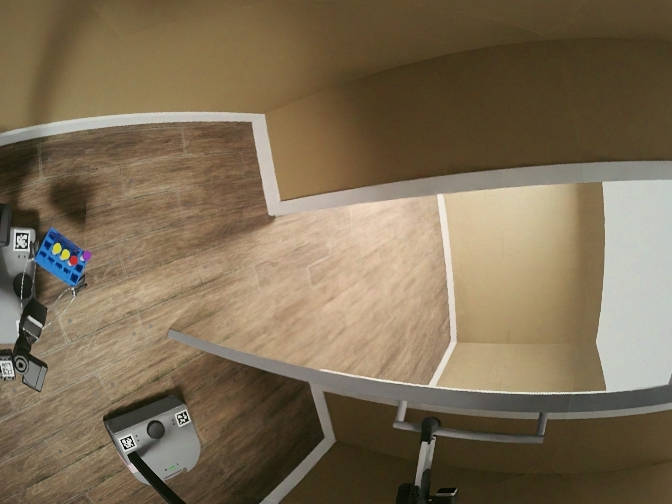

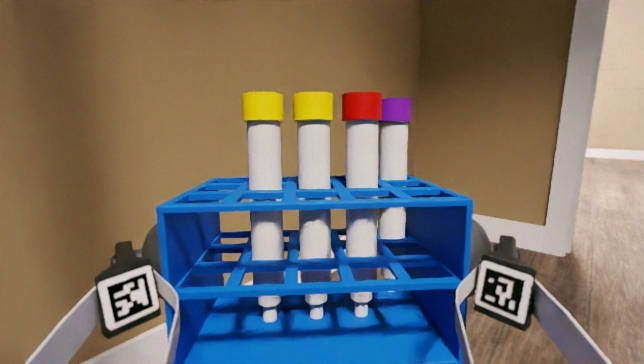

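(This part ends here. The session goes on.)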